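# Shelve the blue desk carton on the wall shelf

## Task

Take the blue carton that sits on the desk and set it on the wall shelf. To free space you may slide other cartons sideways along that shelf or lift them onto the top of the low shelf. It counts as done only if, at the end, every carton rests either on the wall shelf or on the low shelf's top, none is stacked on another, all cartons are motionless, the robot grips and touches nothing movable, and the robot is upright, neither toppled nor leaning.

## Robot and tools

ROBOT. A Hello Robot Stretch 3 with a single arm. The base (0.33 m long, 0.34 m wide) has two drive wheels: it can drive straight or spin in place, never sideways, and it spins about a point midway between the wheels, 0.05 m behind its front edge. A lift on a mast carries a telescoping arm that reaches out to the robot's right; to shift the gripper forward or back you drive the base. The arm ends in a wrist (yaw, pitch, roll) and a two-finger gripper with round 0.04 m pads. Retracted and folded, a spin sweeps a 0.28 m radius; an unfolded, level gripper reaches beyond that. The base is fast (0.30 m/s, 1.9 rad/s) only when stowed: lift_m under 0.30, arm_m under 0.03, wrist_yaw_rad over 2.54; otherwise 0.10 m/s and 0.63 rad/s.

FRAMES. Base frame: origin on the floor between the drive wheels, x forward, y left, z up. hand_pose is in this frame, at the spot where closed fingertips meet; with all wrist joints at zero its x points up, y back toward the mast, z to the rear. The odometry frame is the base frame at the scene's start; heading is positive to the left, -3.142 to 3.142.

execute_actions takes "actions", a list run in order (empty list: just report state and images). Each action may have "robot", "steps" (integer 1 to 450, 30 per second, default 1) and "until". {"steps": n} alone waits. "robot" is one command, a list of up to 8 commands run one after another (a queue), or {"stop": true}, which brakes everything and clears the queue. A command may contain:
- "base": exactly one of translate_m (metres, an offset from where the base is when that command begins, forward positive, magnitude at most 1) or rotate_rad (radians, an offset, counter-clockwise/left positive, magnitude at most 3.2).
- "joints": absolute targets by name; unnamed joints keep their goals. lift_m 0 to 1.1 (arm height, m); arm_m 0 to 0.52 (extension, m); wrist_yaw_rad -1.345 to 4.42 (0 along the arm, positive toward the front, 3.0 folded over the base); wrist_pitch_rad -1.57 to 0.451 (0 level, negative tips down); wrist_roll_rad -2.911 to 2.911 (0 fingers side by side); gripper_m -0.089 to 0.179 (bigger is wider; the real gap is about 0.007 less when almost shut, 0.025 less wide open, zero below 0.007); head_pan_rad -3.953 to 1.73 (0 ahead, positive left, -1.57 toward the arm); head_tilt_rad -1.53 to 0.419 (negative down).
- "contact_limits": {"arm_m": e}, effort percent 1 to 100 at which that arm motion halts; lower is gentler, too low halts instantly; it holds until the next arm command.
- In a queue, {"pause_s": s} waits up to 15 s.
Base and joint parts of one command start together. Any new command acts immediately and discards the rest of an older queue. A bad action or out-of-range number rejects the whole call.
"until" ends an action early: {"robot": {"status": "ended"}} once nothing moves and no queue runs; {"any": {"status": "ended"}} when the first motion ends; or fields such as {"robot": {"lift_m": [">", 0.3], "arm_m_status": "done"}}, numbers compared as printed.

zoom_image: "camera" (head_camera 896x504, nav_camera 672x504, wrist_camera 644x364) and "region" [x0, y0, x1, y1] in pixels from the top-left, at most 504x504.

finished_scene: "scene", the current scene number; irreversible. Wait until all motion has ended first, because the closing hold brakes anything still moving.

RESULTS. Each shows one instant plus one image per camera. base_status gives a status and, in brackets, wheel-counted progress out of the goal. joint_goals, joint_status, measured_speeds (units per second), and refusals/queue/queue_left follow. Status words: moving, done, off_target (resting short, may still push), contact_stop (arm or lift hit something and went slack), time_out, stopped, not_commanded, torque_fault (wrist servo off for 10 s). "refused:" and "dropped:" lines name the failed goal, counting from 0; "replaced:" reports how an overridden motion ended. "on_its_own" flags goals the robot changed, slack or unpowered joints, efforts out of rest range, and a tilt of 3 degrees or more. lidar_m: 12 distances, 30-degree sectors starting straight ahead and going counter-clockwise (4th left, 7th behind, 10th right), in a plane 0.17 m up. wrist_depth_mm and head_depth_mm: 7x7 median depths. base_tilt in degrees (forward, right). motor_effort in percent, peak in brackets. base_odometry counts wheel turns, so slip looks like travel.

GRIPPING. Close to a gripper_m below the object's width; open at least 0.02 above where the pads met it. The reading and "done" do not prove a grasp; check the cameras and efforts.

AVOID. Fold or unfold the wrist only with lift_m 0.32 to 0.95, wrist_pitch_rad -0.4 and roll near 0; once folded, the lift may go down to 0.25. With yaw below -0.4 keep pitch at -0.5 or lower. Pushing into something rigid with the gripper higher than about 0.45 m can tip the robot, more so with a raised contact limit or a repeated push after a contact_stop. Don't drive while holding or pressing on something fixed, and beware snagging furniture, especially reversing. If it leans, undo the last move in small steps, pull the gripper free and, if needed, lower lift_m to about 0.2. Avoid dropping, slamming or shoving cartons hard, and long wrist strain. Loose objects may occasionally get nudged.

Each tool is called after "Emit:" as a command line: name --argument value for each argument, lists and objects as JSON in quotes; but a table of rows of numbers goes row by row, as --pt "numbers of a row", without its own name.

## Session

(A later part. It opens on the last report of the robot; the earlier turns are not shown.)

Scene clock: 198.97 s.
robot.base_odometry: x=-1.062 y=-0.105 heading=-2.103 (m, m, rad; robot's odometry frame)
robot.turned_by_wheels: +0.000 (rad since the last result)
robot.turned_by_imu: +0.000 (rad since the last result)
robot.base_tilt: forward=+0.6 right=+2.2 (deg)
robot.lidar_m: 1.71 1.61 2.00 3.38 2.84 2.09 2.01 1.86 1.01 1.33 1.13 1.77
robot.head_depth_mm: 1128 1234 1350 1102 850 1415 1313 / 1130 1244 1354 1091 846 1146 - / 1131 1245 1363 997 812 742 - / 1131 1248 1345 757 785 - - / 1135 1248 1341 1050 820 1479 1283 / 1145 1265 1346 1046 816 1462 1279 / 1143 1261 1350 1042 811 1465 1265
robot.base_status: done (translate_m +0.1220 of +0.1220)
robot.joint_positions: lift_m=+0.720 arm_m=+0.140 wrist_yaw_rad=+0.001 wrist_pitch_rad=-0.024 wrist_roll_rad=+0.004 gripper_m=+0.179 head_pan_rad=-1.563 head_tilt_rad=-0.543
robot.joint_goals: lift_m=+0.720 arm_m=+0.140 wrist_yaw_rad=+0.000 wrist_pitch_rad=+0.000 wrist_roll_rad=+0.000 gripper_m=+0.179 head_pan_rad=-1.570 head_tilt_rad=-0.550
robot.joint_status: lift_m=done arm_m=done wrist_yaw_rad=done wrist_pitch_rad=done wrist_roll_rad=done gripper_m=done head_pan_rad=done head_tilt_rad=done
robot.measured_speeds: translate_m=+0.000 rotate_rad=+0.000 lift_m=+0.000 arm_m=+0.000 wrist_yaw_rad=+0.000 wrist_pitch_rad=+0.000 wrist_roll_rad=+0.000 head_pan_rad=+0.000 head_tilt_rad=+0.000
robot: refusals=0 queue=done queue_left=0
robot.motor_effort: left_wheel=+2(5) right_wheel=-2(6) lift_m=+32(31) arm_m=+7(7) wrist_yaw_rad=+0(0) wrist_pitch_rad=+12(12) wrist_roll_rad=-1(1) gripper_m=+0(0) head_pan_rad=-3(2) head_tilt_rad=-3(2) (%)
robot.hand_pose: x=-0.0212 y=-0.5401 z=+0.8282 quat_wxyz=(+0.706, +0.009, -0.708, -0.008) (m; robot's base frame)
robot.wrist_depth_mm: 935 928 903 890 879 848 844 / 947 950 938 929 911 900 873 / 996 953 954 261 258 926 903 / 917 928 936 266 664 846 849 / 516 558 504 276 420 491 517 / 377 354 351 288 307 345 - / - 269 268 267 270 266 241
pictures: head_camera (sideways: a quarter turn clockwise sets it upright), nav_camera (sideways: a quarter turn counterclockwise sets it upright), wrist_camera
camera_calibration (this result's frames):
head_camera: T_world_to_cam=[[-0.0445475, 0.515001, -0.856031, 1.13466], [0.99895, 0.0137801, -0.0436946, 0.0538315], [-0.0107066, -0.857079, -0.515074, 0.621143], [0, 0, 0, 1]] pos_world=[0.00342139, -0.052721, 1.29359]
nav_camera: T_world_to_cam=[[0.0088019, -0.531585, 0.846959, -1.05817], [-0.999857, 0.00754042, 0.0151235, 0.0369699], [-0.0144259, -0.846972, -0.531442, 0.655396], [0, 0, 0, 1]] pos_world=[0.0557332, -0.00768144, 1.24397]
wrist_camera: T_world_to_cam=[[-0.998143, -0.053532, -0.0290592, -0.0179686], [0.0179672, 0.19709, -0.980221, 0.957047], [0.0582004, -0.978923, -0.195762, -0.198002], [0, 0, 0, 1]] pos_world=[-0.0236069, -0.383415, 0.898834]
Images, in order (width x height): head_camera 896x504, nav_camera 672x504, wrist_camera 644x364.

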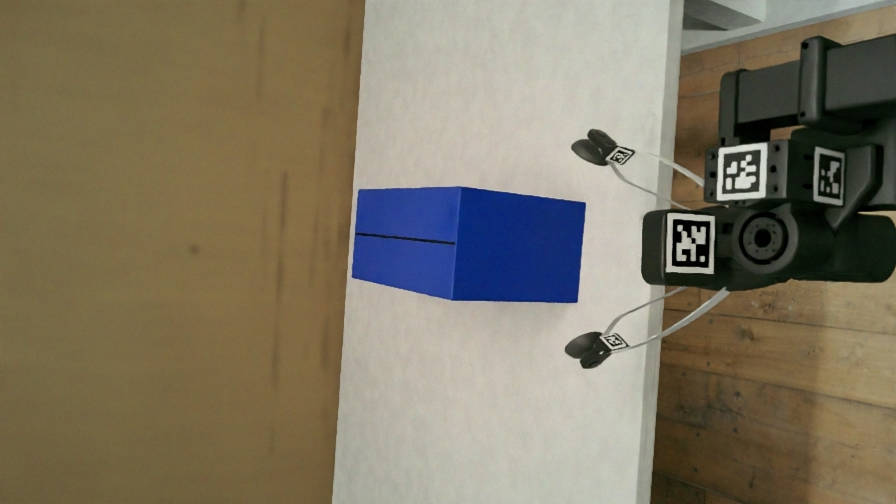

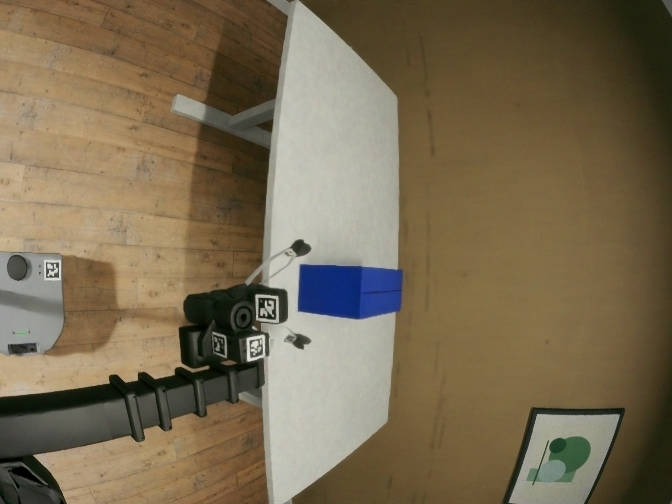

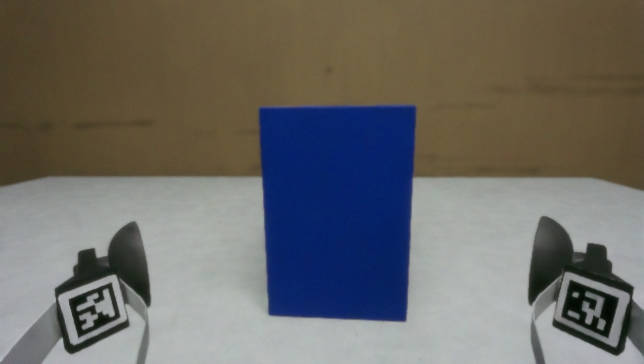

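Emit:
execute_actions --actions '[{"robot": {"joints": {"arm_m": 0.32}}, "steps": 450, "until": {"robot": {"status": "ended"}}}]'

Scene clock: 213.53 s.
robot.base_odometry: x=-1.062 y=-0.105 heading=-2.103 (m, m, rad; robot's odometry frame)
robot.turned_by_wheels: +0.000 (rad since the last result)
robot.turned_by_imu: +0.000 (rad since the last result)
robot.base_tilt: forward=+0.6 right=+2.2 (deg)
robot.lidar_m: 1.72 1.62 2.00 3.39 2.85 2.10 2.01 1.86 1.01 1.33 1.13 1.77
robot.head_depth_mm: 1130 1240 1352 1104 851 1408 1311 / 1133 1237 1356 1092 875 - - / 1135 1238 1349 1002 - 1502 1298 / 1138 1245 1344 765 - 1494 1293 / 1138 1253 1345 1057 814 1473 1287 / 1147 1251 1352 1049 816 1465 1285 / 1146 1264 1353 1034 808 1464 1277
robot.base_status: done (translate_m +0.1220 of +0.1220)
robot.joint_positions: lift_m=+0.720 arm_m=+0.320 wrist_yaw_rad=+0.001 wrist_pitch_rad=-0.023 wrist_roll_rad=+0.004 gripper_m=+0.179 head_pan_rad=-1.563 head_tilt_rad=-0.543
robot.joint_goals: lift_m=+0.720 arm_m=+0.320 wrist_yaw_rad=+0.000 wrist_pitch_rad=+0.000 wrist_roll_rad=+0.000 gripper_m=+0.179 head_pan_rad=-1.570 head_tilt_rad=-0.550
robot.joint_status: lift_m=done arm_m=done wrist_yaw_rad=done wrist_pitch_rad=done wrist_roll_rad=done gripper_m=done head_pan_rad=done head_tilt_rad=done
robot.measured_speeds: translate_m=+0.000 rotate_rad=+0.000 lift_m=+0.000 arm_m=+0.000 wrist_yaw_rad=+0.000 wrist_pitch_rad=+0.000 wrist_roll_rad=+0.000 head_pan_rad=+0.000 head_tilt_rad=+0.000
robot: refusals=0 queue=done queue_left=0
robot.motor_effort: left_wheel=+2(1) right_wheel=-2(2) lift_m=+32(31) arm_m=+7(8) wrist_yaw_rad=+0(0) wrist_pitch_rad=+12(12) wrist_roll_rad=-1(1) gripper_m=+0(0) head_pan_rad=-3(2) head_tilt_rad=-2(2) (%)
robot.hand_pose: x=-0.0213 y=-0.7201 z=+0.8283 quat_wxyz=(+0.706, +0.009, -0.708, -0.008) (m; robot's base frame)
robot.wrist_depth_mm: 744 741 734 714 696 711 691 / 777 771 761 741 738 714 722 / 805 98 95 93 90 88 746 / 800 102 98 95 93 91 759 / 521 105 102 99 96 93 499 / 376 108 105 102 99 97 - / - 247 109 106 103 100 242
pictures: head_camera (sideways: a quarter turn clockwise sets it upright), nav_camera (sideways: a quarter turn counterclockwise sets it upright), wrist_camera
camera_calibration (this result's frames):
head_camera: T_world_to_cam=[[-0.0445438, 0.51502, -0.85602, 1.13464], [0.99895, 0.0137737, -0.0436945, 0.0538314], [-0.010713, -0.857067, -0.515093, 0.621169], [0, 0, 0, 1]] pos_world=[0.00342099, -0.0527208, 1.29359]
nav_camera: T_world_to_cam=[[0.00879812, -0.531604, 0.846947, -1.05815], [-0.999857, 0.00754746, 0.0151239, 0.0369695], [-0.0144322, -0.846959, -0.531462, 0.655422], [0, 0, 0, 1]] pos_world=[0.0557331, -0.00768048, 1.24397]
wrist_camera: T_world_to_cam=[[-0.998156, -0.0532987, -0.0290438, -0.0275088], [0.0180153, 0.196796, -0.980279, 0.992435], [0.0579633, -0.978995, -0.195473, -0.374482], [0, 0, 0, 1]] pos_world=[-0.0236308, -0.563389, 0.898863]
Images, in order (width x height): head_camera 896x504, nav_camera 672x504, wrist_camera 644x364.

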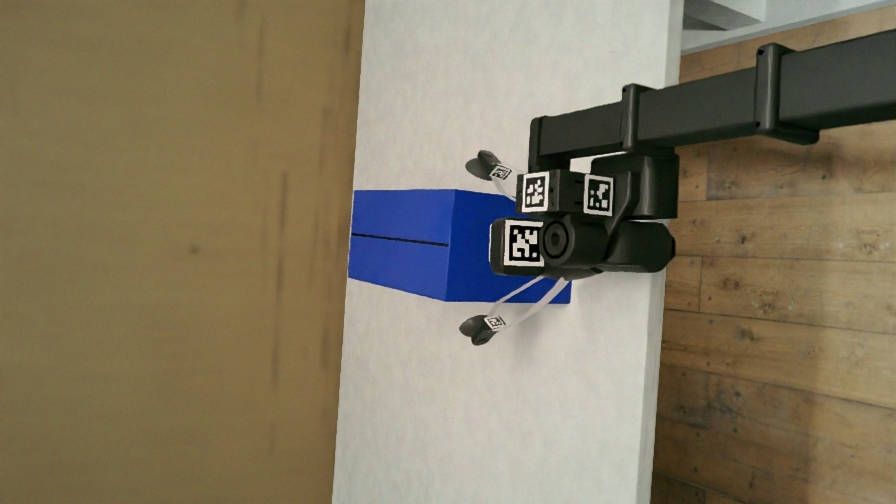

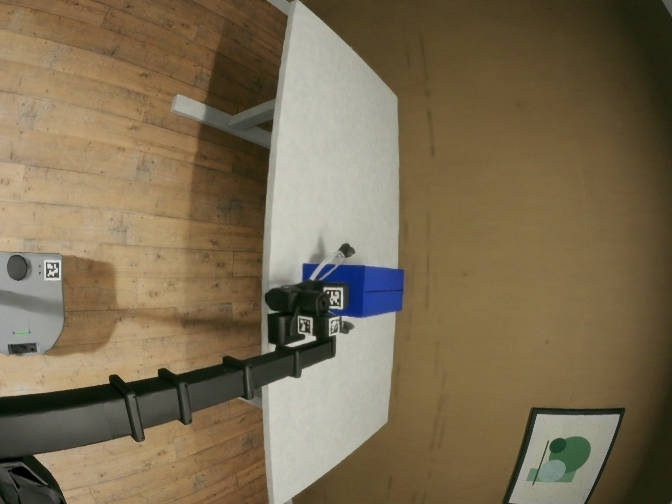

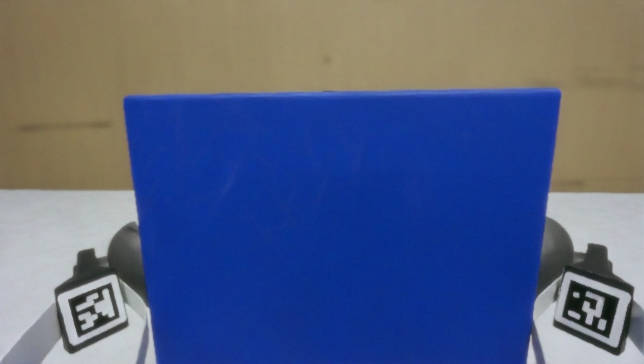

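Emit:
zoom_image --camera "head_camera" --region '[330, 140, 590, 360]'

Region (330, 140, 590, 360) of head_camera's 896x504 image, scaled by 1.938, with more detail than that image has; it fills the top 426 rows of this view, and the rest is white.

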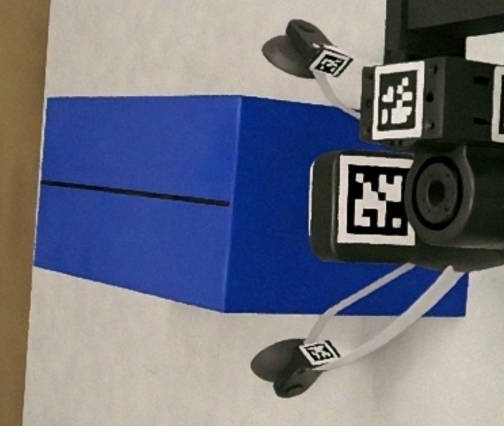

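Emit:
execute_actions --actions '[{"robot": {"joints": {"arm_m": 0.27, "lift_m": 0.95}}, "steps": 300, "until": {"robot": {"lift_m": [">", 0.89]}}}, {"robot": {"joints": {"wrist_pitch_rad": -0.8, "wrist_yaw_rad": -0.06}}, "steps": 300, "until": {"robot": {"status": "ended"}}}, {"robot": {"joints": {"arm_m": 0.40}}, "steps": 300, "until": {"robot": {"status": "ended"}}}]'

Scene clock: 338.70 s.
robot.base_odometry: x=-1.062 y=-0.105 heading=-2.103 (m, m, rad; robot's odometry frame)
robot.turned_by_wheels: +0.000 (rad since the last result)
robot.turned_by_imu: +0.000 (rad since the last result)
robot.base_tilt: forward=+0.5 right=+2.4 (deg)
robot.lidar_m: 1.71 1.61 2.00 3.39 2.84 2.10 2.01 1.87 1.01 1.33 1.13 1.77
robot.head_depth_mm: 1125 1237 1331 - 824 1439 1308 / 1129 1227 1352 1093 845 1476 1307 / 1135 1227 - 997 812 1462 1306 / 1133 1249 1343 757 800 1491 1292 / 1141 1252 1347 1020 821 1483 1289 / 1142 1257 1346 1051 814 1474 1277 / 1147 1254 1356 1037 809 1464 1270
robot.base_status: done (translate_m +0.1220 of +0.1220)
robot.joint_positions: lift_m=+0.950 arm_m=+0.400 wrist_yaw_rad=-0.059 wrist_pitch_rad=-0.809 wrist_roll_rad=+0.004 gripper_m=+0.179 head_pan_rad=-1.563 head_tilt_rad=-0.543
robot.joint_goals: lift_m=+0.950 arm_m=+0.400 wrist_yaw_rad=-0.060 wrist_pitch_rad=-0.800 wrist_roll_rad=+0.000 gripper_m=+0.179 head_pan_rad=-1.570 head_tilt_rad=-0.550
robot.joint_status: lift_m=done arm_m=done wrist_yaw_rad=done wrist_pitch_rad=done wrist_roll_rad=done gripper_m=done head_pan_rad=done head_tilt_rad=done
robot.measured_speeds: translate_m=+0.000 rotate_rad=+0.000 lift_m=+0.000 arm_m=+0.000 wrist_yaw_rad=+0.000 wrist_pitch_rad=+0.000 wrist_roll_rad=+0.000 head_pan_rad=+0.000 head_tilt_rad=+0.000
robot: refusals=0 queue=done queue_left=0
robot.motor_effort: left_wheel=+1(1) right_wheel=-2(2) lift_m=+32(31) arm_m=+7(8) wrist_yaw_rad=-1(3) wrist_pitch_rad=+5(12) wrist_roll_rad=-1(1) gripper_m=+0(1) head_pan_rad=-3(2) head_tilt_rad=-3(2) (%)
robot.hand_pose: x=-0.0310 y=-0.7037 z=+0.8863 quat_wxyz=(+0.641, +0.259, -0.659, -0.298) (m; robot's base frame)
robot.wrist_depth_mm: 572 578 550 242 522 545 538 / 501 495 227 213 225 477 470 / 449 434 196 190 191 421 416 / 401 400 172 170 172 377 376 / 359 360 155 155 154 344 344 / 338 324 143 141 139 315 - / - 295 133 132 131 292 283
pictures: head_camera (sideways: a quarter turn clockwise sets it upright), nav_camera (sideways: a quarter turn counterclockwise sets it upright), wrist_camera
camera_calibration (this result's frames):
head_camera: T_world_to_cam=[[-0.0445381, 0.515048, -0.856003, 1.13462], [0.99895, 0.0137635, -0.0436943, 0.0538311], [-0.0107231, -0.857051, -0.51512, 0.621204], [0, 0, 0, 1]] pos_world=[0.00342038, -0.0527205, 1.29358]
nav_camera: T_world_to_cam=[[0.00879218, -0.531631, 0.846931, -1.05813], [-0.999857, 0.00755855, 0.0151244, 0.0369688], [-0.0144421, -0.846942, -0.531488, 0.655456], [0, 0, 0, 1]] pos_world=[0.055733, -0.00767923, 1.24397]
wrist_camera: T_world_to_cam=[[-0.997429, 0.0427078, -0.0575432, 0.0582163], [0.0674888, 0.829813, -0.553945, 1.11538], [0.0240924, -0.556405, -0.830562, 0.512724], [0, 0, 0, 1]] pos_world=[-0.029562, -0.642765, 1.04706]
Images, in order (width x height): head_camera 896x504, nav_camera 672x504, wrist_camera 644x364.

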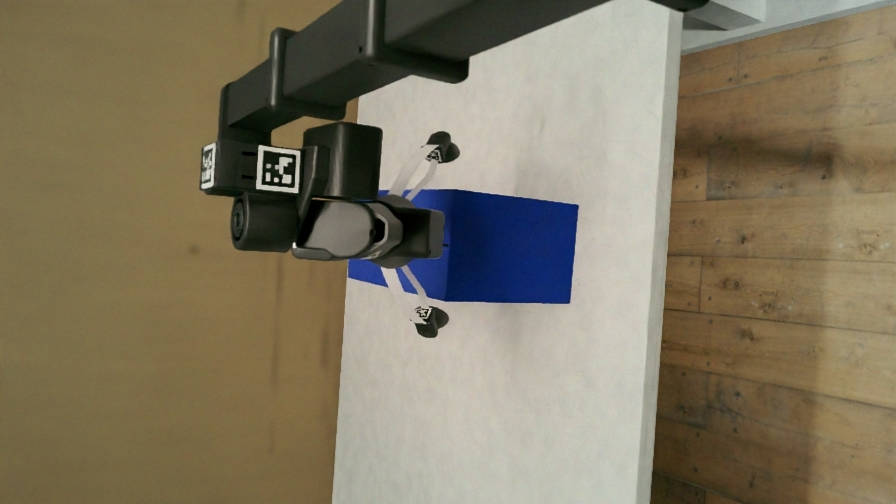

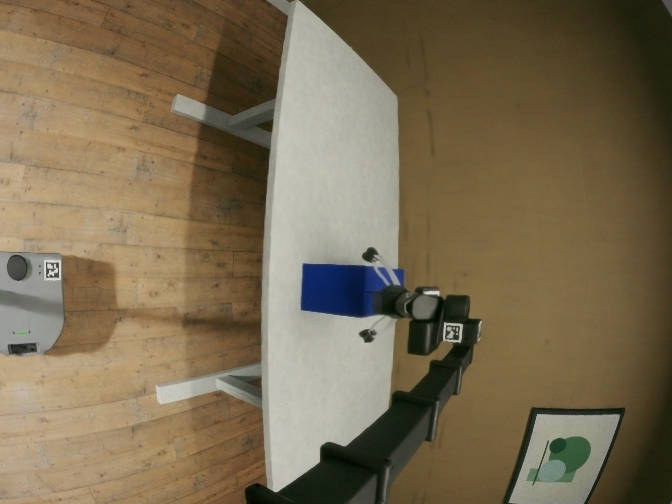

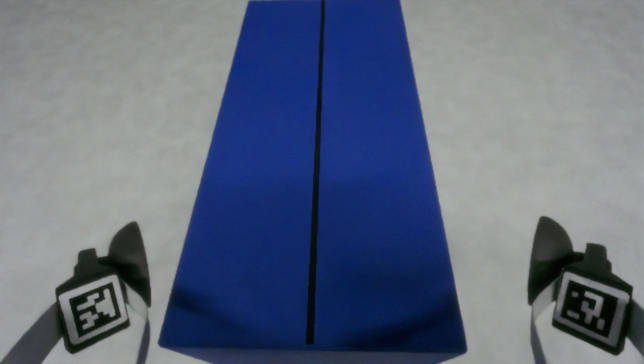

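Emit:
execute_actions --actions '[{"robot": {"joints": {"arm_m": 0.486, "lift_m": 0.94}}, "steps": 300, "until": {"robot": {"status": "ended"}}}]'

Scene clock: 346.23 s.
robot.base_odometry: x=-1.062 y=-0.105 heading=-2.103 (m, m, rad; robot's odometry frame)
robot.turned_by_wheels: +0.000 (rad since the last result)
robot.turned_by_imu: +0.000 (rad since the last result)
robot.base_tilt: forward=+0.7 right=+2.3 (deg)
robot.lidar_m: 1.72 1.61 2.01 3.39 2.84 2.10 2.01 1.86 1.01 1.33 1.13 1.77
robot.head_depth_mm: 1128 1237 1328 - 850 1422 1309 / 1130 1224 1384 1053 841 1476 1310 / 1135 1216 - 962 814 1462 1295 / 1138 1248 1342 763 798 1488 1285 / 1141 1250 1347 1017 820 1483 1289 / 1140 1253 1343 1046 814 1469 1280 / 1143 1254 1357 1035 811 1456 1266
robot.base_status: done (translate_m +0.1220 of +0.1220)
robot.joint_positions: lift_m=+0.940 arm_m=+0.486 wrist_yaw_rad=-0.059 wrist_pitch_rad=-0.809 wrist_roll_rad=+0.004 gripper_m=+0.179 head_pan_rad=-1.563 head_tilt_rad=-0.543
robot.joint_goals: lift_m=+0.940 arm_m=+0.486 wrist_yaw_rad=-0.060 wrist_pitch_rad=-0.800 wrist_roll_rad=+0.000 gripper_m=+0.179 head_pan_rad=-1.570 head_tilt_rad=-0.550
robot.joint_status: lift_m=done arm_m=done wrist_yaw_rad=done wrist_pitch_rad=done wrist_roll_rad=done gripper_m=done head_pan_rad=done head_tilt_rad=done
robot.measured_speeds: translate_m=+0.000 rotate_rad=+0.000 lift_m=+0.000 arm_m=+0.000 wrist_yaw_rad=+0.000 wrist_pitch_rad=+0.000 wrist_roll_rad=+0.000 head_pan_rad=+0.000 head_tilt_rad=+0.000
robot: refusals=0 queue=done queue_left=0
robot.motor_effort: left_wheel=+1(2) right_wheel=-2(2) lift_m=+17(33) arm_m=+6(6) wrist_yaw_rad=+0(1) wrist_pitch_rad=+5(4) wrist_roll_rad=-1(1) gripper_m=-1(0) head_pan_rad=-2(2) head_tilt_rad=-2(2) (%)
robot.hand_pose: x=-0.0310 y=-0.7897 z=+0.8770 quat_wxyz=(+0.641, +0.259, -0.659, -0.298) (m; robot's base frame)
robot.wrist_depth_mm: 561 551 543 547 534 523 518 / 497 479 447 200 201 461 462 / 424 422 181 177 175 409 405 / 383 379 161 159 157 367 364 / 349 352 145 143 142 334 332 / 329 314 133 131 131 302 - / - 286 122 121 120 277 272
pictures: head_camera (sideways: a quarter turn clockwise sets it upright), nav_camera (sideways: a quarter turn counterclockwise sets it upright), wrist_camera
camera_calibration (this result's frames):
head_camera: T_world_to_cam=[[-0.0445372, 0.51506, -0.855996, 1.13461], [0.99895, 0.0137622, -0.0436942, 0.053831], [-0.0107247, -0.857044, -0.515132, 0.62122], [0, 0, 0, 1]] pos_world=[0.00342028, -0.0527204, 1.29358]
nav_camera: T_world_to_cam=[[0.00879125, -0.531643, 0.846923, -1.05812], [-0.999857, 0.00756024, 0.0151246, 0.0369686], [-0.0144438, -0.846935, -0.5315, 0.655472], [0, 0, 0, 1]] pos_world=[0.055733, -0.00767852, 1.24397]
wrist_camera: T_world_to_cam=[[-0.997428, 0.042734, -0.0575471, 0.0613781], [0.0675068, 0.829947, -0.553742, 1.18149], [0.0240975, -0.556202, -0.830697, 0.457472], [0, 0, 0, 1]] pos_world=[-0.0295626, -0.728753, 1.03779]
Images, in order (width x height): head_camera 896x504, nav_camera 672x504, wrist_camera 644x364.

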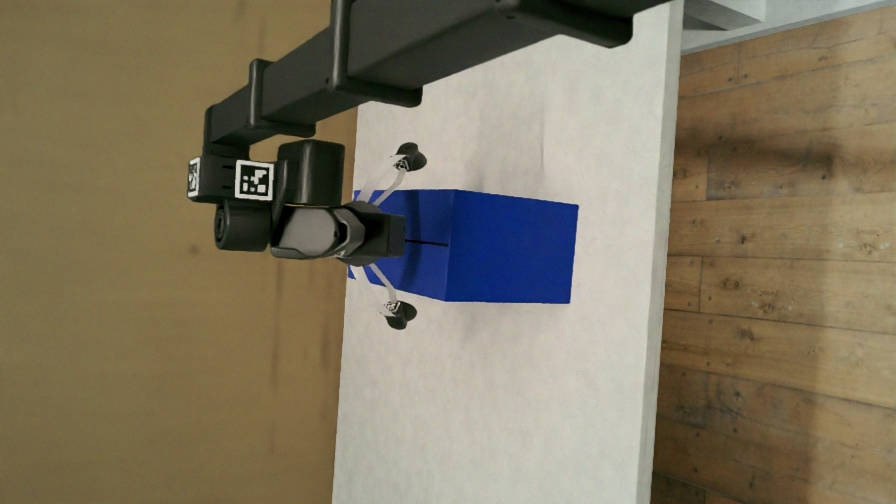

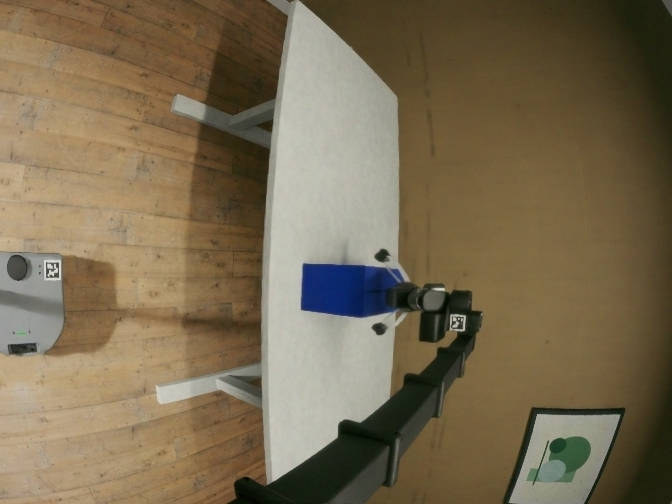

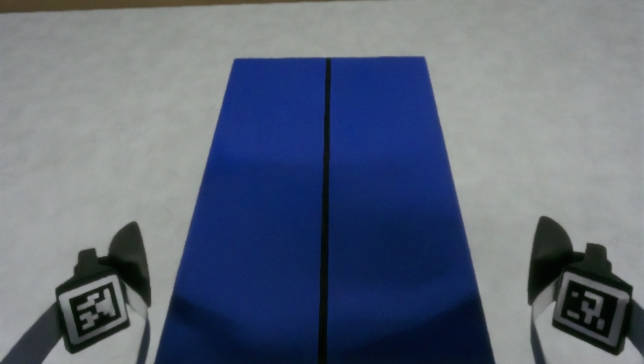

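Emit:
execute_actions --actions '[{"robot": {"joints": {"arm_m": 0.491, "lift_m": 0.936}}, "steps": 100, "until": {"robot": {"status": "ended"}}}, {"robot": {"joints": {"gripper_m": 0.09}}, "steps": 150, "until": {"robot": {"status": "ended"}}}]'

Scene clock: 364.00 s.
robot.base_odometry: x=-1.062 y=-0.105 heading=-2.103 (m, m, rad; robot's odometry frame)
robot.turned_by_wheels: +0.000 (rad since the last result)
robot.turned_by_imu: +0.000 (rad since the last result)
robot.base_tilt: forward=+0.5 right=+2.2 (deg)
robot.lidar_m: 1.71 1.62 2.01 3.38 2.85 2.11 2.02 1.86 1.01 1.33 1.13 1.77
robot.head_depth_mm: 1126 1238 1326 - 847 1434 1308 / 1131 1223 1369 1050 844 1476 1308 / 1132 1211 - 965 814 1468 1304 / 1135 1247 1338 763 800 1486 1295 / 1139 1253 1345 1037 819 1484 1292 / 1140 1255 1343 1046 818 1475 1278 / 1146 1256 1355 1036 809 1464 1276
robot.base_status: done (translate_m +0.1220 of +0.1220)
robot.joint_positions: lift_m=+0.936 arm_m=+0.491 wrist_yaw_rad=-0.059 wrist_pitch_rad=-0.800 wrist_roll_rad=+0.004 gripper_m=+0.091 head_pan_rad=-1.563 head_tilt_rad=-0.543
robot.joint_goals: lift_m=+0.936 arm_m=+0.491 wrist_yaw_rad=-0.060 wrist_pitch_rad=-0.800 wrist_roll_rad=+0.000 gripper_m=+0.090 head_pan_rad=-1.570 head_tilt_rad=-0.550
robot.joint_status: lift_m=done arm_m=done wrist_yaw_rad=done wrist_pitch_rad=done wrist_roll_rad=done gripper_m=done head_pan_rad=done head_tilt_rad=done
robot.measured_speeds: translate_m=+0.000 rotate_rad=+0.000 lift_m=+0.000 arm_m=+0.000 wrist_yaw_rad=+0.000 wrist_pitch_rad=+0.000 wrist_roll_rad=+0.000 head_pan_rad=+0.000 head_tilt_rad=+0.000
robot: refusals=0 queue=done queue_left=0
robot.motor_effort: left_wheel=+2(2) right_wheel=-3(4) lift_m=+17(11) arm_m=+6(7) wrist_yaw_rad=+0(0) wrist_pitch_rad=+0(5) wrist_roll_rad=-1(1) gripper_m=-23(90) head_pan_rad=-3(3) head_tilt_rad=-3(3) (%)
robot.hand_pose: x=-0.0311 y=-0.7964 z=+0.8744 quat_wxyz=(+0.642, +0.256, -0.660, -0.295) (m; robot's base frame)
robot.wrist_depth_mm: 567 560 550 546 533 521 517 / 498 478 465 198 200 466 456 / 431 426 185 174 173 408 404 / 386 377 161 156 155 364 362 / 351 349 143 141 140 336 331 / 319 320 131 130 129 128 303 / 295 281 120 119 118 122 278
pictures: head_camera (sideways: a quarter turn clockwise sets it upright), nav_camera (sideways: a quarter turn counterclockwise sets it upright), wrist_camera
camera_calibration (this result's frames):
head_camera: T_world_to_cam=[[-0.0445372, 0.51506, -0.855996, 1.13461], [0.99895, 0.0137622, -0.0436942, 0.053831], [-0.0107247, -0.857044, -0.515132, 0.62122], [0, 0, 0, 1]] pos_world=[0.00342028, -0.0527204, 1.29358]
nav_camera: T_world_to_cam=[[0.00879125, -0.531643, 0.846923, -1.05812], [-0.999857, 0.00756024, 0.0151246, 0.0369686], [-0.0144438, -0.846935, -0.5315, 0.655472], [0, 0, 0, 1]] pos_world=[0.055733, -0.00767852, 1.24397]
wrist_camera: T_world_to_cam=[[-0.997455, 0.0422642, -0.0574241, 0.0609294], [0.0672519, 0.825209, -0.560809, 1.18801], [0.0236848, -0.563244, -0.825951, 0.441781], [0, 0, 0, 1]] pos_world=[-0.0295849, -0.734099, 1.03463]
Images, in order (width x height): head_camera 896x504, nav_camera 672x504, wrist_camera 644x364.

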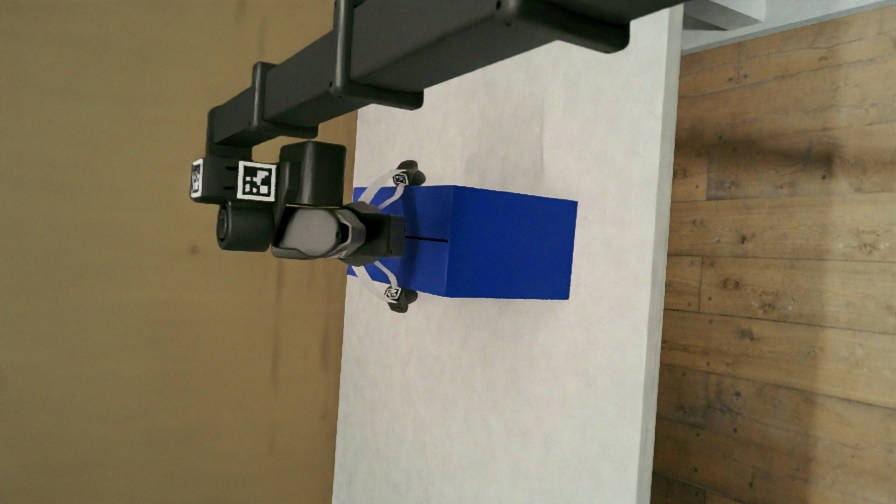

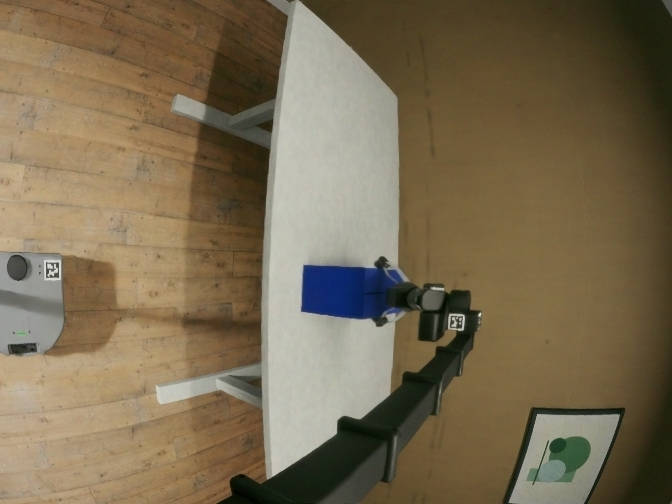

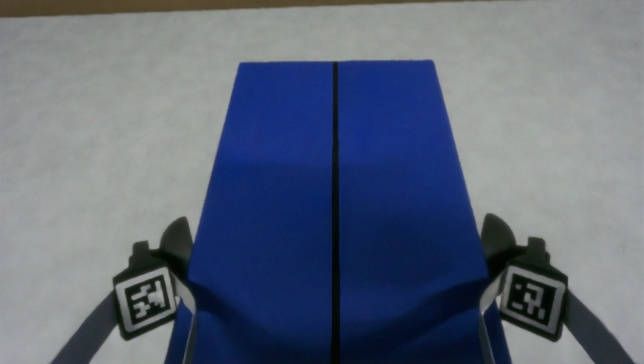

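Emit:
execute_actions --actions '[{"robot": {"joints": {"gripper_m": 0.06}}, "steps": 100, "until": {"robot": {"status": "ended"}}}, {"robot": {"joints": {"lift_m": 0.975}}, "steps": 150, "until": {"robot": {"status": "ended"}}}]'

Scene clock: 369.30 s.
robot.base_odometry: x=-1.062 y=-0.105 heading=-2.103 (m, m, rad; robot's odometry frame)
robot.turned_by_wheels: +0.000 (rad since the last result)
robot.turned_by_imu: +0.000 (rad since the last result)
robot.base_tilt: forward=+0.6 right=+2.3 (deg)
robot.lidar_m: 1.71 1.61 2.00 3.38 2.84 2.10 2.01 1.86 1.01 1.33 1.12 1.77
robot.head_depth_mm: 1123 1220 - 1058 849 1404 1309 / 1133 1206 1355 1091 844 1474 1306 / 1135 - 1378 965 812 1468 1294 / 1137 1229 1096 746 804 1488 1295 / 1143 1248 1347 1040 818 1483 1282 / 1143 1249 1345 1046 814 1476 1281 / 1146 1258 1350 1037 809 1463 1268
robot.base_status: done (translate_m +0.1220 of +0.1220)
robot.joint_positions: lift_m=+0.975 arm_m=+0.491 wrist_yaw_rad=-0.059 wrist_pitch_rad=-0.815 wrist_roll_rad=+0.004 gripper_m=+0.064 head_pan_rad=-1.563 head_tilt_rad=-0.543
robot.joint_goals: lift_m=+0.975 arm_m=+0.491 wrist_yaw_rad=-0.060 wrist_pitch_rad=-0.800 wrist_roll_rad=+0.000 gripper_m=+0.063 head_pan_rad=-1.570 head_tilt_rad=-0.550
robot.joint_status: lift_m=done arm_m=done wrist_yaw_rad=done wrist_pitch_rad=done wrist_roll_rad=done gripper_m=done head_pan_rad=done head_tilt_rad=done
robot.measured_speeds: translate_m=+0.000 rotate_rad=+0.000 lift_m=+0.000 arm_m=+0.000 wrist_yaw_rad=+0.000 wrist_pitch_rad=+0.000 wrist_roll_rad=+0.000 head_pan_rad=+0.000 head_tilt_rad=+0.000
robot: refusals=0 queue=done queue_left=0
robot.motor_effort: left_wheel=+2(1) right_wheel=-2(3) lift_m=+32(33) arm_m=+6(8) wrist_yaw_rad=+0(1) wrist_pitch_rad=+8(9) wrist_roll_rad=-1(1) gripper_m=-23(97) head_pan_rad=-2(3) head_tilt_rad=-2(2) (%)
robot.hand_pose: x=-0.0309 y=-0.7934 z=+0.9102 quat_wxyz=(+0.639, +0.261, -0.658, -0.300) (m; robot's base frame)
robot.wrist_depth_mm: 606 608 589 587 581 577 572 / 540 524 197 186 184 503 499 / 477 466 173 168 165 450 447 / 431 422 158 154 152 405 405 / 385 392 142 141 139 369 367 / 353 354 132 130 129 128 336 / 327 315 123 121 120 123 308
pictures: head_camera (sideways: a quarter turn clockwise sets it upright), nav_camera (sideways: a quarter turn counterclockwise sets it upright), wrist_camera
camera_calibration (this result's frames):
head_camera: T_world_to_cam=[[-0.0445372, 0.51506, -0.855996, 1.13461], [0.99895, 0.0137622, -0.0436942, 0.053831], [-0.0107247, -0.857044, -0.515132, 0.62122], [0, 0, 0, 1]] pos_world=[0.00342028, -0.0527204, 1.29358]
nav_camera: T_world_to_cam=[[0.00879125, -0.531643, 0.846923, -1.05812], [-0.999857, 0.00756024, 0.0151246, 0.0369686], [-0.0144438, -0.846935, -0.5315, 0.655472], [0, 0, 0, 1]] pos_world=[0.055733, -0.00767852, 1.24397]
wrist_camera: T_world_to_cam=[[-0.997377, 0.0434255, -0.0579104, 0.0643974], [0.0681268, 0.83349, -0.548319, 1.20083], [0.0244567, -0.550826, -0.834262, 0.490494], [0, 0, 0, 1]] pos_world=[-0.0295762, -0.733501, 1.07137]
Images, in order (width x height): head_camera 896x504, nav_camera 672x504, wrist_camera 644x364.

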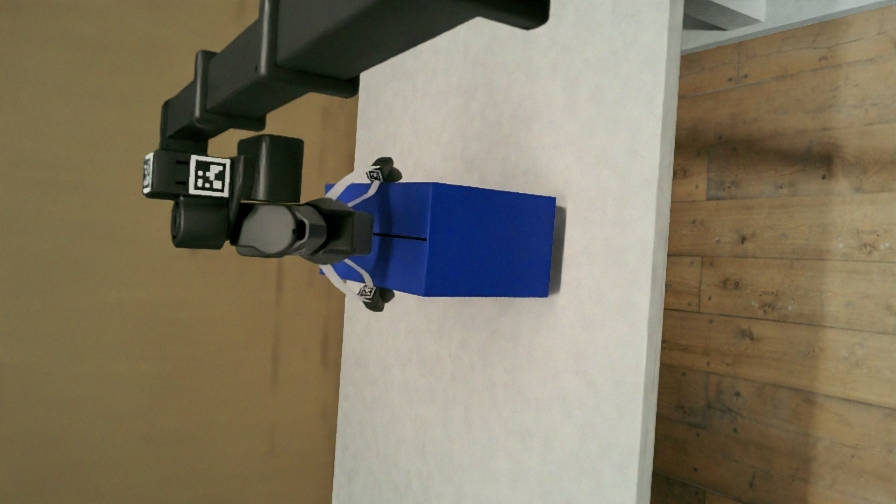

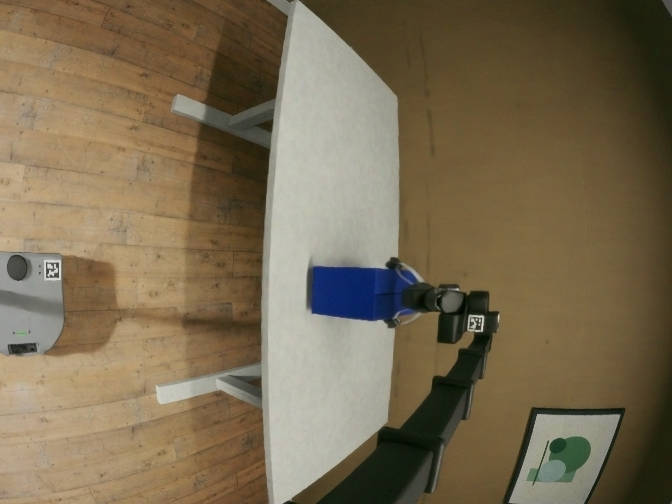

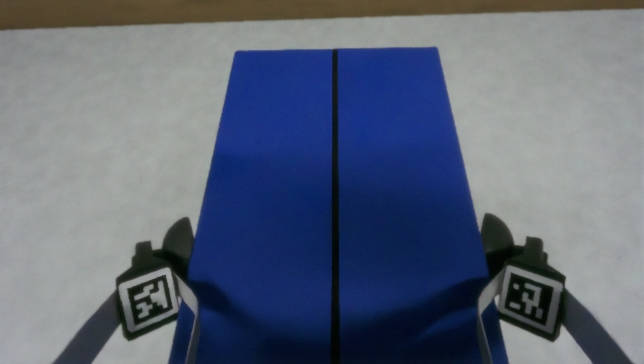

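Emit:
execute_actions --actions '[{"robot": {"base": {"rotate_rad": 1.4355}, "joints": {"arm_m": 0.05, "lift_m": 1.0, "head_pan_rad": 0.0, "head_tilt_rad": -0.3}}, "steps": 300, "until": {"robot": {"base_status": ["!=", "moving"]}}}, {"robot": {"base": {"translate_m": 1.0}}, "steps": 400, "until": {"robot": {"translate_m": [">=", 0.8]}}}, {"robot": {"base": {"translate_m": 1.0}}, "steps": 400, "until": {"robot": {"translate_m": [">=", 0.8]}}}, {"robot": {"base": {"translate_m": 0.92}}, "steps": 5}]'

Emit:
execute_actions --actions '[{"steps": 400, "until": {"robot": {"base_status": ["!=", "moving"]}}}, {"robot": {"base": {"rotate_rad": 1.706}, "joints": {"head_pan_rad": -1.2, "head_tilt_rad": -0.5}}, "steps": 300, "until": {"robot": {"status": "ended"}}}]'

Scene clock: 417.50 s.
robot.base_odometry: x=+0.209 y=-1.107 heading=-0.667 (m, m, rad; robot's odometry frame)
robot.turned_by_wheels: +1.435 (rad since the last result)
robot.turned_by_imu: +1.433 (rad since the last result)
robot.base_tilt: forward=+0.4 right=+2.3 (deg)
robot.lidar_m: 1.82 1.84 2.30 2.24 2.26 2.81 2.58 2.49 1.32 1.12 1.22 1.90
robot.head_depth_mm: 1671 1773 1882 2011 2176 1984 1565 / 1641 1741 1864 1996 2140 1969 1553 / 1618 1714 1829 1948 2093 1946 1553 / 1590 1691 1796 1919 2050 1937 1533 / 1580 1659 1770 1842 2033 1929 1528 / 1558 1633 1753 1646 1998 1912 1515 / 1540 1623 1720 1602 1973 1886 1504
robot.base_status: moving (translate_m +0.0167 of +0.9200)
robot.joint_positions: lift_m=+1.000 arm_m=+0.050 wrist_yaw_rad=-0.059 wrist_pitch_rad=-0.816 wrist_roll_rad=+0.003 gripper_m=+0.073 head_pan_rad=-0.007 head_tilt_rad=-0.310
robot.joint_goals: lift_m=+1.000 arm_m=+0.050 wrist_yaw_rad=-0.060 wrist_pitch_rad=-0.800 wrist_roll_rad=+0.000 gripper_m=+0.072 head_pan_rad=+0.000 head_tilt_rad=-0.300
robot.joint_status: lift_m=done arm_m=done wrist_yaw_rad=done wrist_pitch_rad=done wrist_roll_rad=done gripper_m=done head_pan_rad=done head_tilt_rad=done
robot.measured_speeds: translate_m=+0.100 rotate_rad=+0.000 lift_m=+0.000 arm_m=+0.000 wrist_yaw_rad=+0.000 wrist_pitch_rad=+0.000 wrist_roll_rad=+0.000 head_pan_rad=+0.000 head_tilt_rad=+0.000
robot: refusals=0 queue=running queue_left=0
robot.on_its_own: gripper_m is held at +0.072, not at your +0.060, by its stall guard, which is not easing now
robot.motor_effort: left_wheel=+0(5) right_wheel=+3(14) lift_m=+32(32) arm_m=-7(6) wrist_yaw_rad=+0(0) wrist_pitch_rad=+8(8) wrist_roll_rad=-1(1) gripper_m=-20(23) head_pan_rad=+4(41) head_tilt_rad=+3(17) (%)
robot.hand_pose: x=-0.0309 y=-0.3531 z=+0.9351 quat_wxyz=(+0.640, +0.261, -0.658, -0.300) (m; robot's base frame)
robot.wrist_depth_mm: 910 908 902 - - - - / - - 196 185 184 - - / - - 174 168 165 - - / - - 158 153 151 - - / - - 142 141 140 - - / - - 131 131 129 128 - / - - 122 122 120 123 986
pictures: head_camera (sideways: a quarter turn clockwise sets it upright), nav_camera (sideways: a quarter turn counterclockwise sets it upright), wrist_camera
camera_calibration (this result's frames):
head_camera: T_world_to_cam=[[-0.303689, -0.0384353, -0.951996, 1.26145], [0.0112285, 0.998972, -0.0439139, 0.0601554], [0.952705, -0.0240256, -0.302946, 0.339224], [0, 0, 0, 1]] pos_world=[0.0592319, -0.00345941, 1.3063]
nav_camera: T_world_to_cam=[[0.3214, 0.00243728, 0.94694, -1.19051], [-0.0253753, -0.999615, 0.0111855, 0.0361485], [0.946603, -0.0276239, -0.321215, 0.375971], [0, 0, 0, 1]] pos_world=[0.0276521, 0.049422, 1.24771]
wrist_camera: T_world_to_cam=[[-0.997415, 0.0431402, -0.057466, 0.0461851], [0.0676279, 0.833874, -0.547796, 0.847154], [0.0242874, -0.550266, -0.834636, 0.754322], [0, 0, 0, 1]] pos_world=[-0.029546, -0.293334, 1.09631]
Images, in order (width x height): head_camera 896x504, nav_camera 672x504, wrist_camera 644x364.

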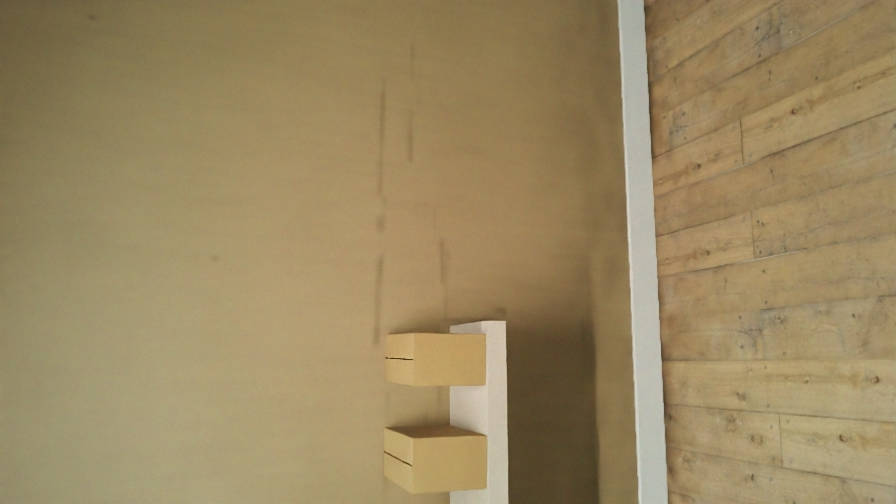

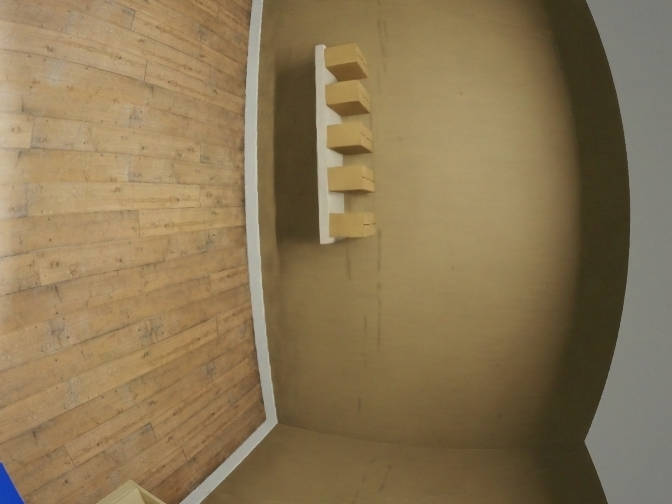

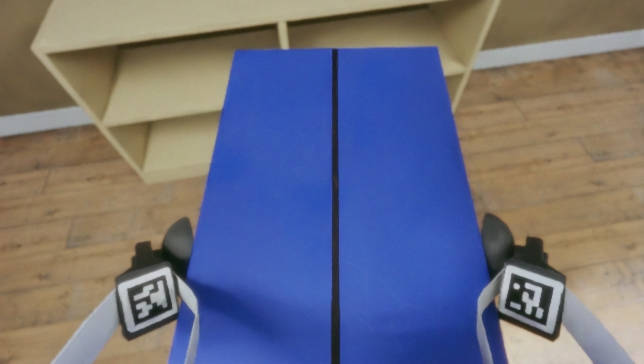

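Scene clock: 430.83 s.
robot.base_odometry: x=+0.918 y=-1.666 heading=+1.038 (m, m, rad; robot's odometry frame)
robot.turned_by_wheels: +1.706 (rad since the last result)
robot.turned_by_imu: +1.703 (rad since the last result)
robot.base_tilt: forward=+0.5 right=+2.2 (deg)
robot.lidar_m: 2.36 2.45 3.27 3.38 1.94 1.05 1.39 1.32 0.96 0.93 0.96 1.31
robot.head_depth_mm: 751 810 874 948 1006 430 - / 777 840 910 926 791 448 352 / 802 867 944 1023 834 1305 1339 / 830 901 983 978 926 1370 1327 / 860 940 1031 894 909 1446 1327 / 897 978 1070 1001 1004 1492 1315 / 928 1024 1125 928 1431 1548 1309
robot.base_status: done (rotate_rad +1.7059 of +1.7060)
robot.joint_positions: lift_m=+1.000 arm_m=+0.050 wrist_yaw_rad=-0.059 wrist_pitch_rad=-0.816 wrist_roll_rad=+0.003 gripper_m=+0.073 head_pan_rad=-1.193 head_tilt_rad=-0.493
robot.joint_goals: lift_m=+1.000 arm_m=+0.050 wrist_yaw_rad=-0.060 wrist_pitch_rad=-0.800 wrist_roll_rad=+0.000 gripper_m=+0.072 head_pan_rad=-1.200 head_tilt_rad=-0.500
robot.joint_status: lift_m=done arm_m=done wrist_yaw_rad=done wrist_pitch_rad=done wrist_roll_rad=done gripper_m=done head_pan_rad=done head_tilt_rad=done
robot.measured_speeds: translate_m=+0.000 rotate_rad=+0.000 lift_m=+0.000 arm_m=+0.000 wrist_yaw_rad=+0.000 wrist_pitch_rad=+0.000 wrist_roll_rad=+0.000 head_pan_rad=+0.000 head_tilt_rad=+0.000
robot: refusals=0 queue=done queue_left=0
robot.on_its_own: gripper_m is held at +0.072, not at your +0.060, by its stall guard, which is not easing now
robot.motor_effort: left_wheel=-2(5) right_wheel=+2(10) lift_m=+32(32) arm_m=-6(6) wrist_yaw_rad=+0(0) wrist_pitch_rad=+8(8) wrist_roll_rad=-1(1) gripper_m=-20(20) head_pan_rad=-2(41) head_tilt_rad=-2(12) (%)
robot.hand_pose: x=-0.0309 y=-0.3531 z=+0.9351 quat_wxyz=(+0.640, +0.261, -0.658, -0.300) (m; robot's base frame)
robot.wrist_depth_mm: 430 521 432 681 688 697 707 / 453 549 197 185 185 831 852 / 562 574 173 167 166 970 - / - - 158 154 151 - - / - - 143 141 140 - - / - - 132 130 129 129 - / - 965 123 121 120 122 991
pictures: head_camera (sideways: a quarter turn clockwise sets it upright), nav_camera (sideways: a quarter turn counterclockwise sets it upright), wrist_camera
camera_calibration (this result's frames):
head_camera: T_world_to_cam=[[-0.211957, 0.424081, -0.880471, 1.16755], [0.927131, 0.372152, -0.0439413, 0.0545936], [0.309035, -0.825626, -0.472059, 0.563224], [0, 0, 0, 1]] pos_world=[0.0227991, -0.0504406, 1.29627]
nav_camera: T_world_to_cam=[[0.184788, -0.45287, 0.872217, -1.09218], [-0.935158, -0.353941, 0.0143504, 0.0375808], [0.302215, -0.818312, -0.488909, 0.598123], [0, 0, 0, 1]] pos_world=[0.0562036, 0.00813905, 1.2445]
wrist_camera: T_world_to_cam=[[-0.997416, 0.0431319, -0.057458, 0.0461748], [0.0676166, 0.833875, -0.547796, 0.847155], [0.0242854, -0.550265, -0.834637, 0.754322], [0, 0, 0, 1]] pos_world=[-0.0295452, -0.293335, 1.09631]
Images, in order (width x height): head_camera 896x504, nav_camera 672x504, wrist_camera 644x364.

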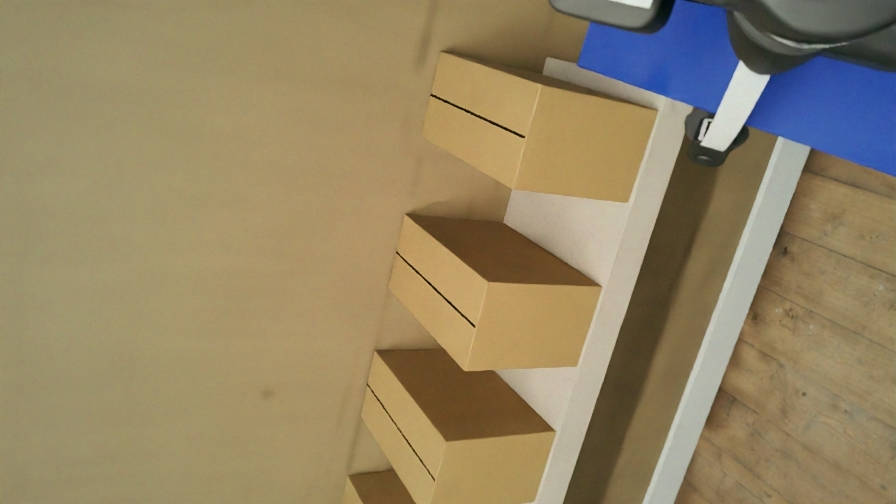

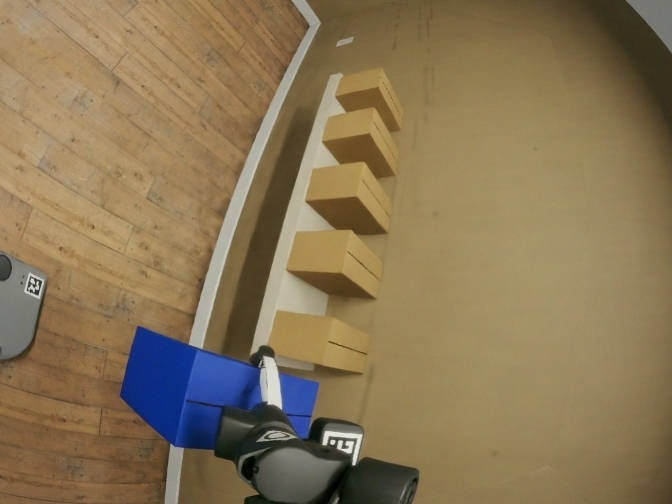

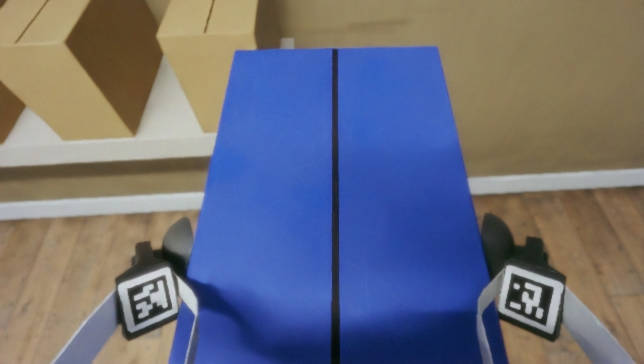

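Emit:
zoom_image --camera "head_camera" --region '[380, 30, 720, 390]'

Emit:
zoom_image --camera "wrist_camera" --region '[0, 0, 340, 190]'

Region (380, 30, 720, 390) of head_camera's 896x504 image, scaled by 1.400, with more detail than that image has.

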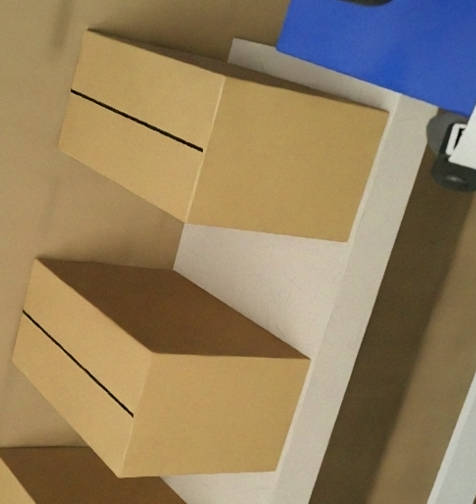

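Region (0, 0, 340, 190) of wrist_camera's 644x364 image, scaled by 1.482; it fills the top 282 rows of this view, and the rest is white.

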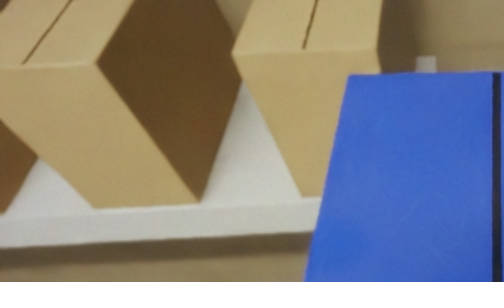

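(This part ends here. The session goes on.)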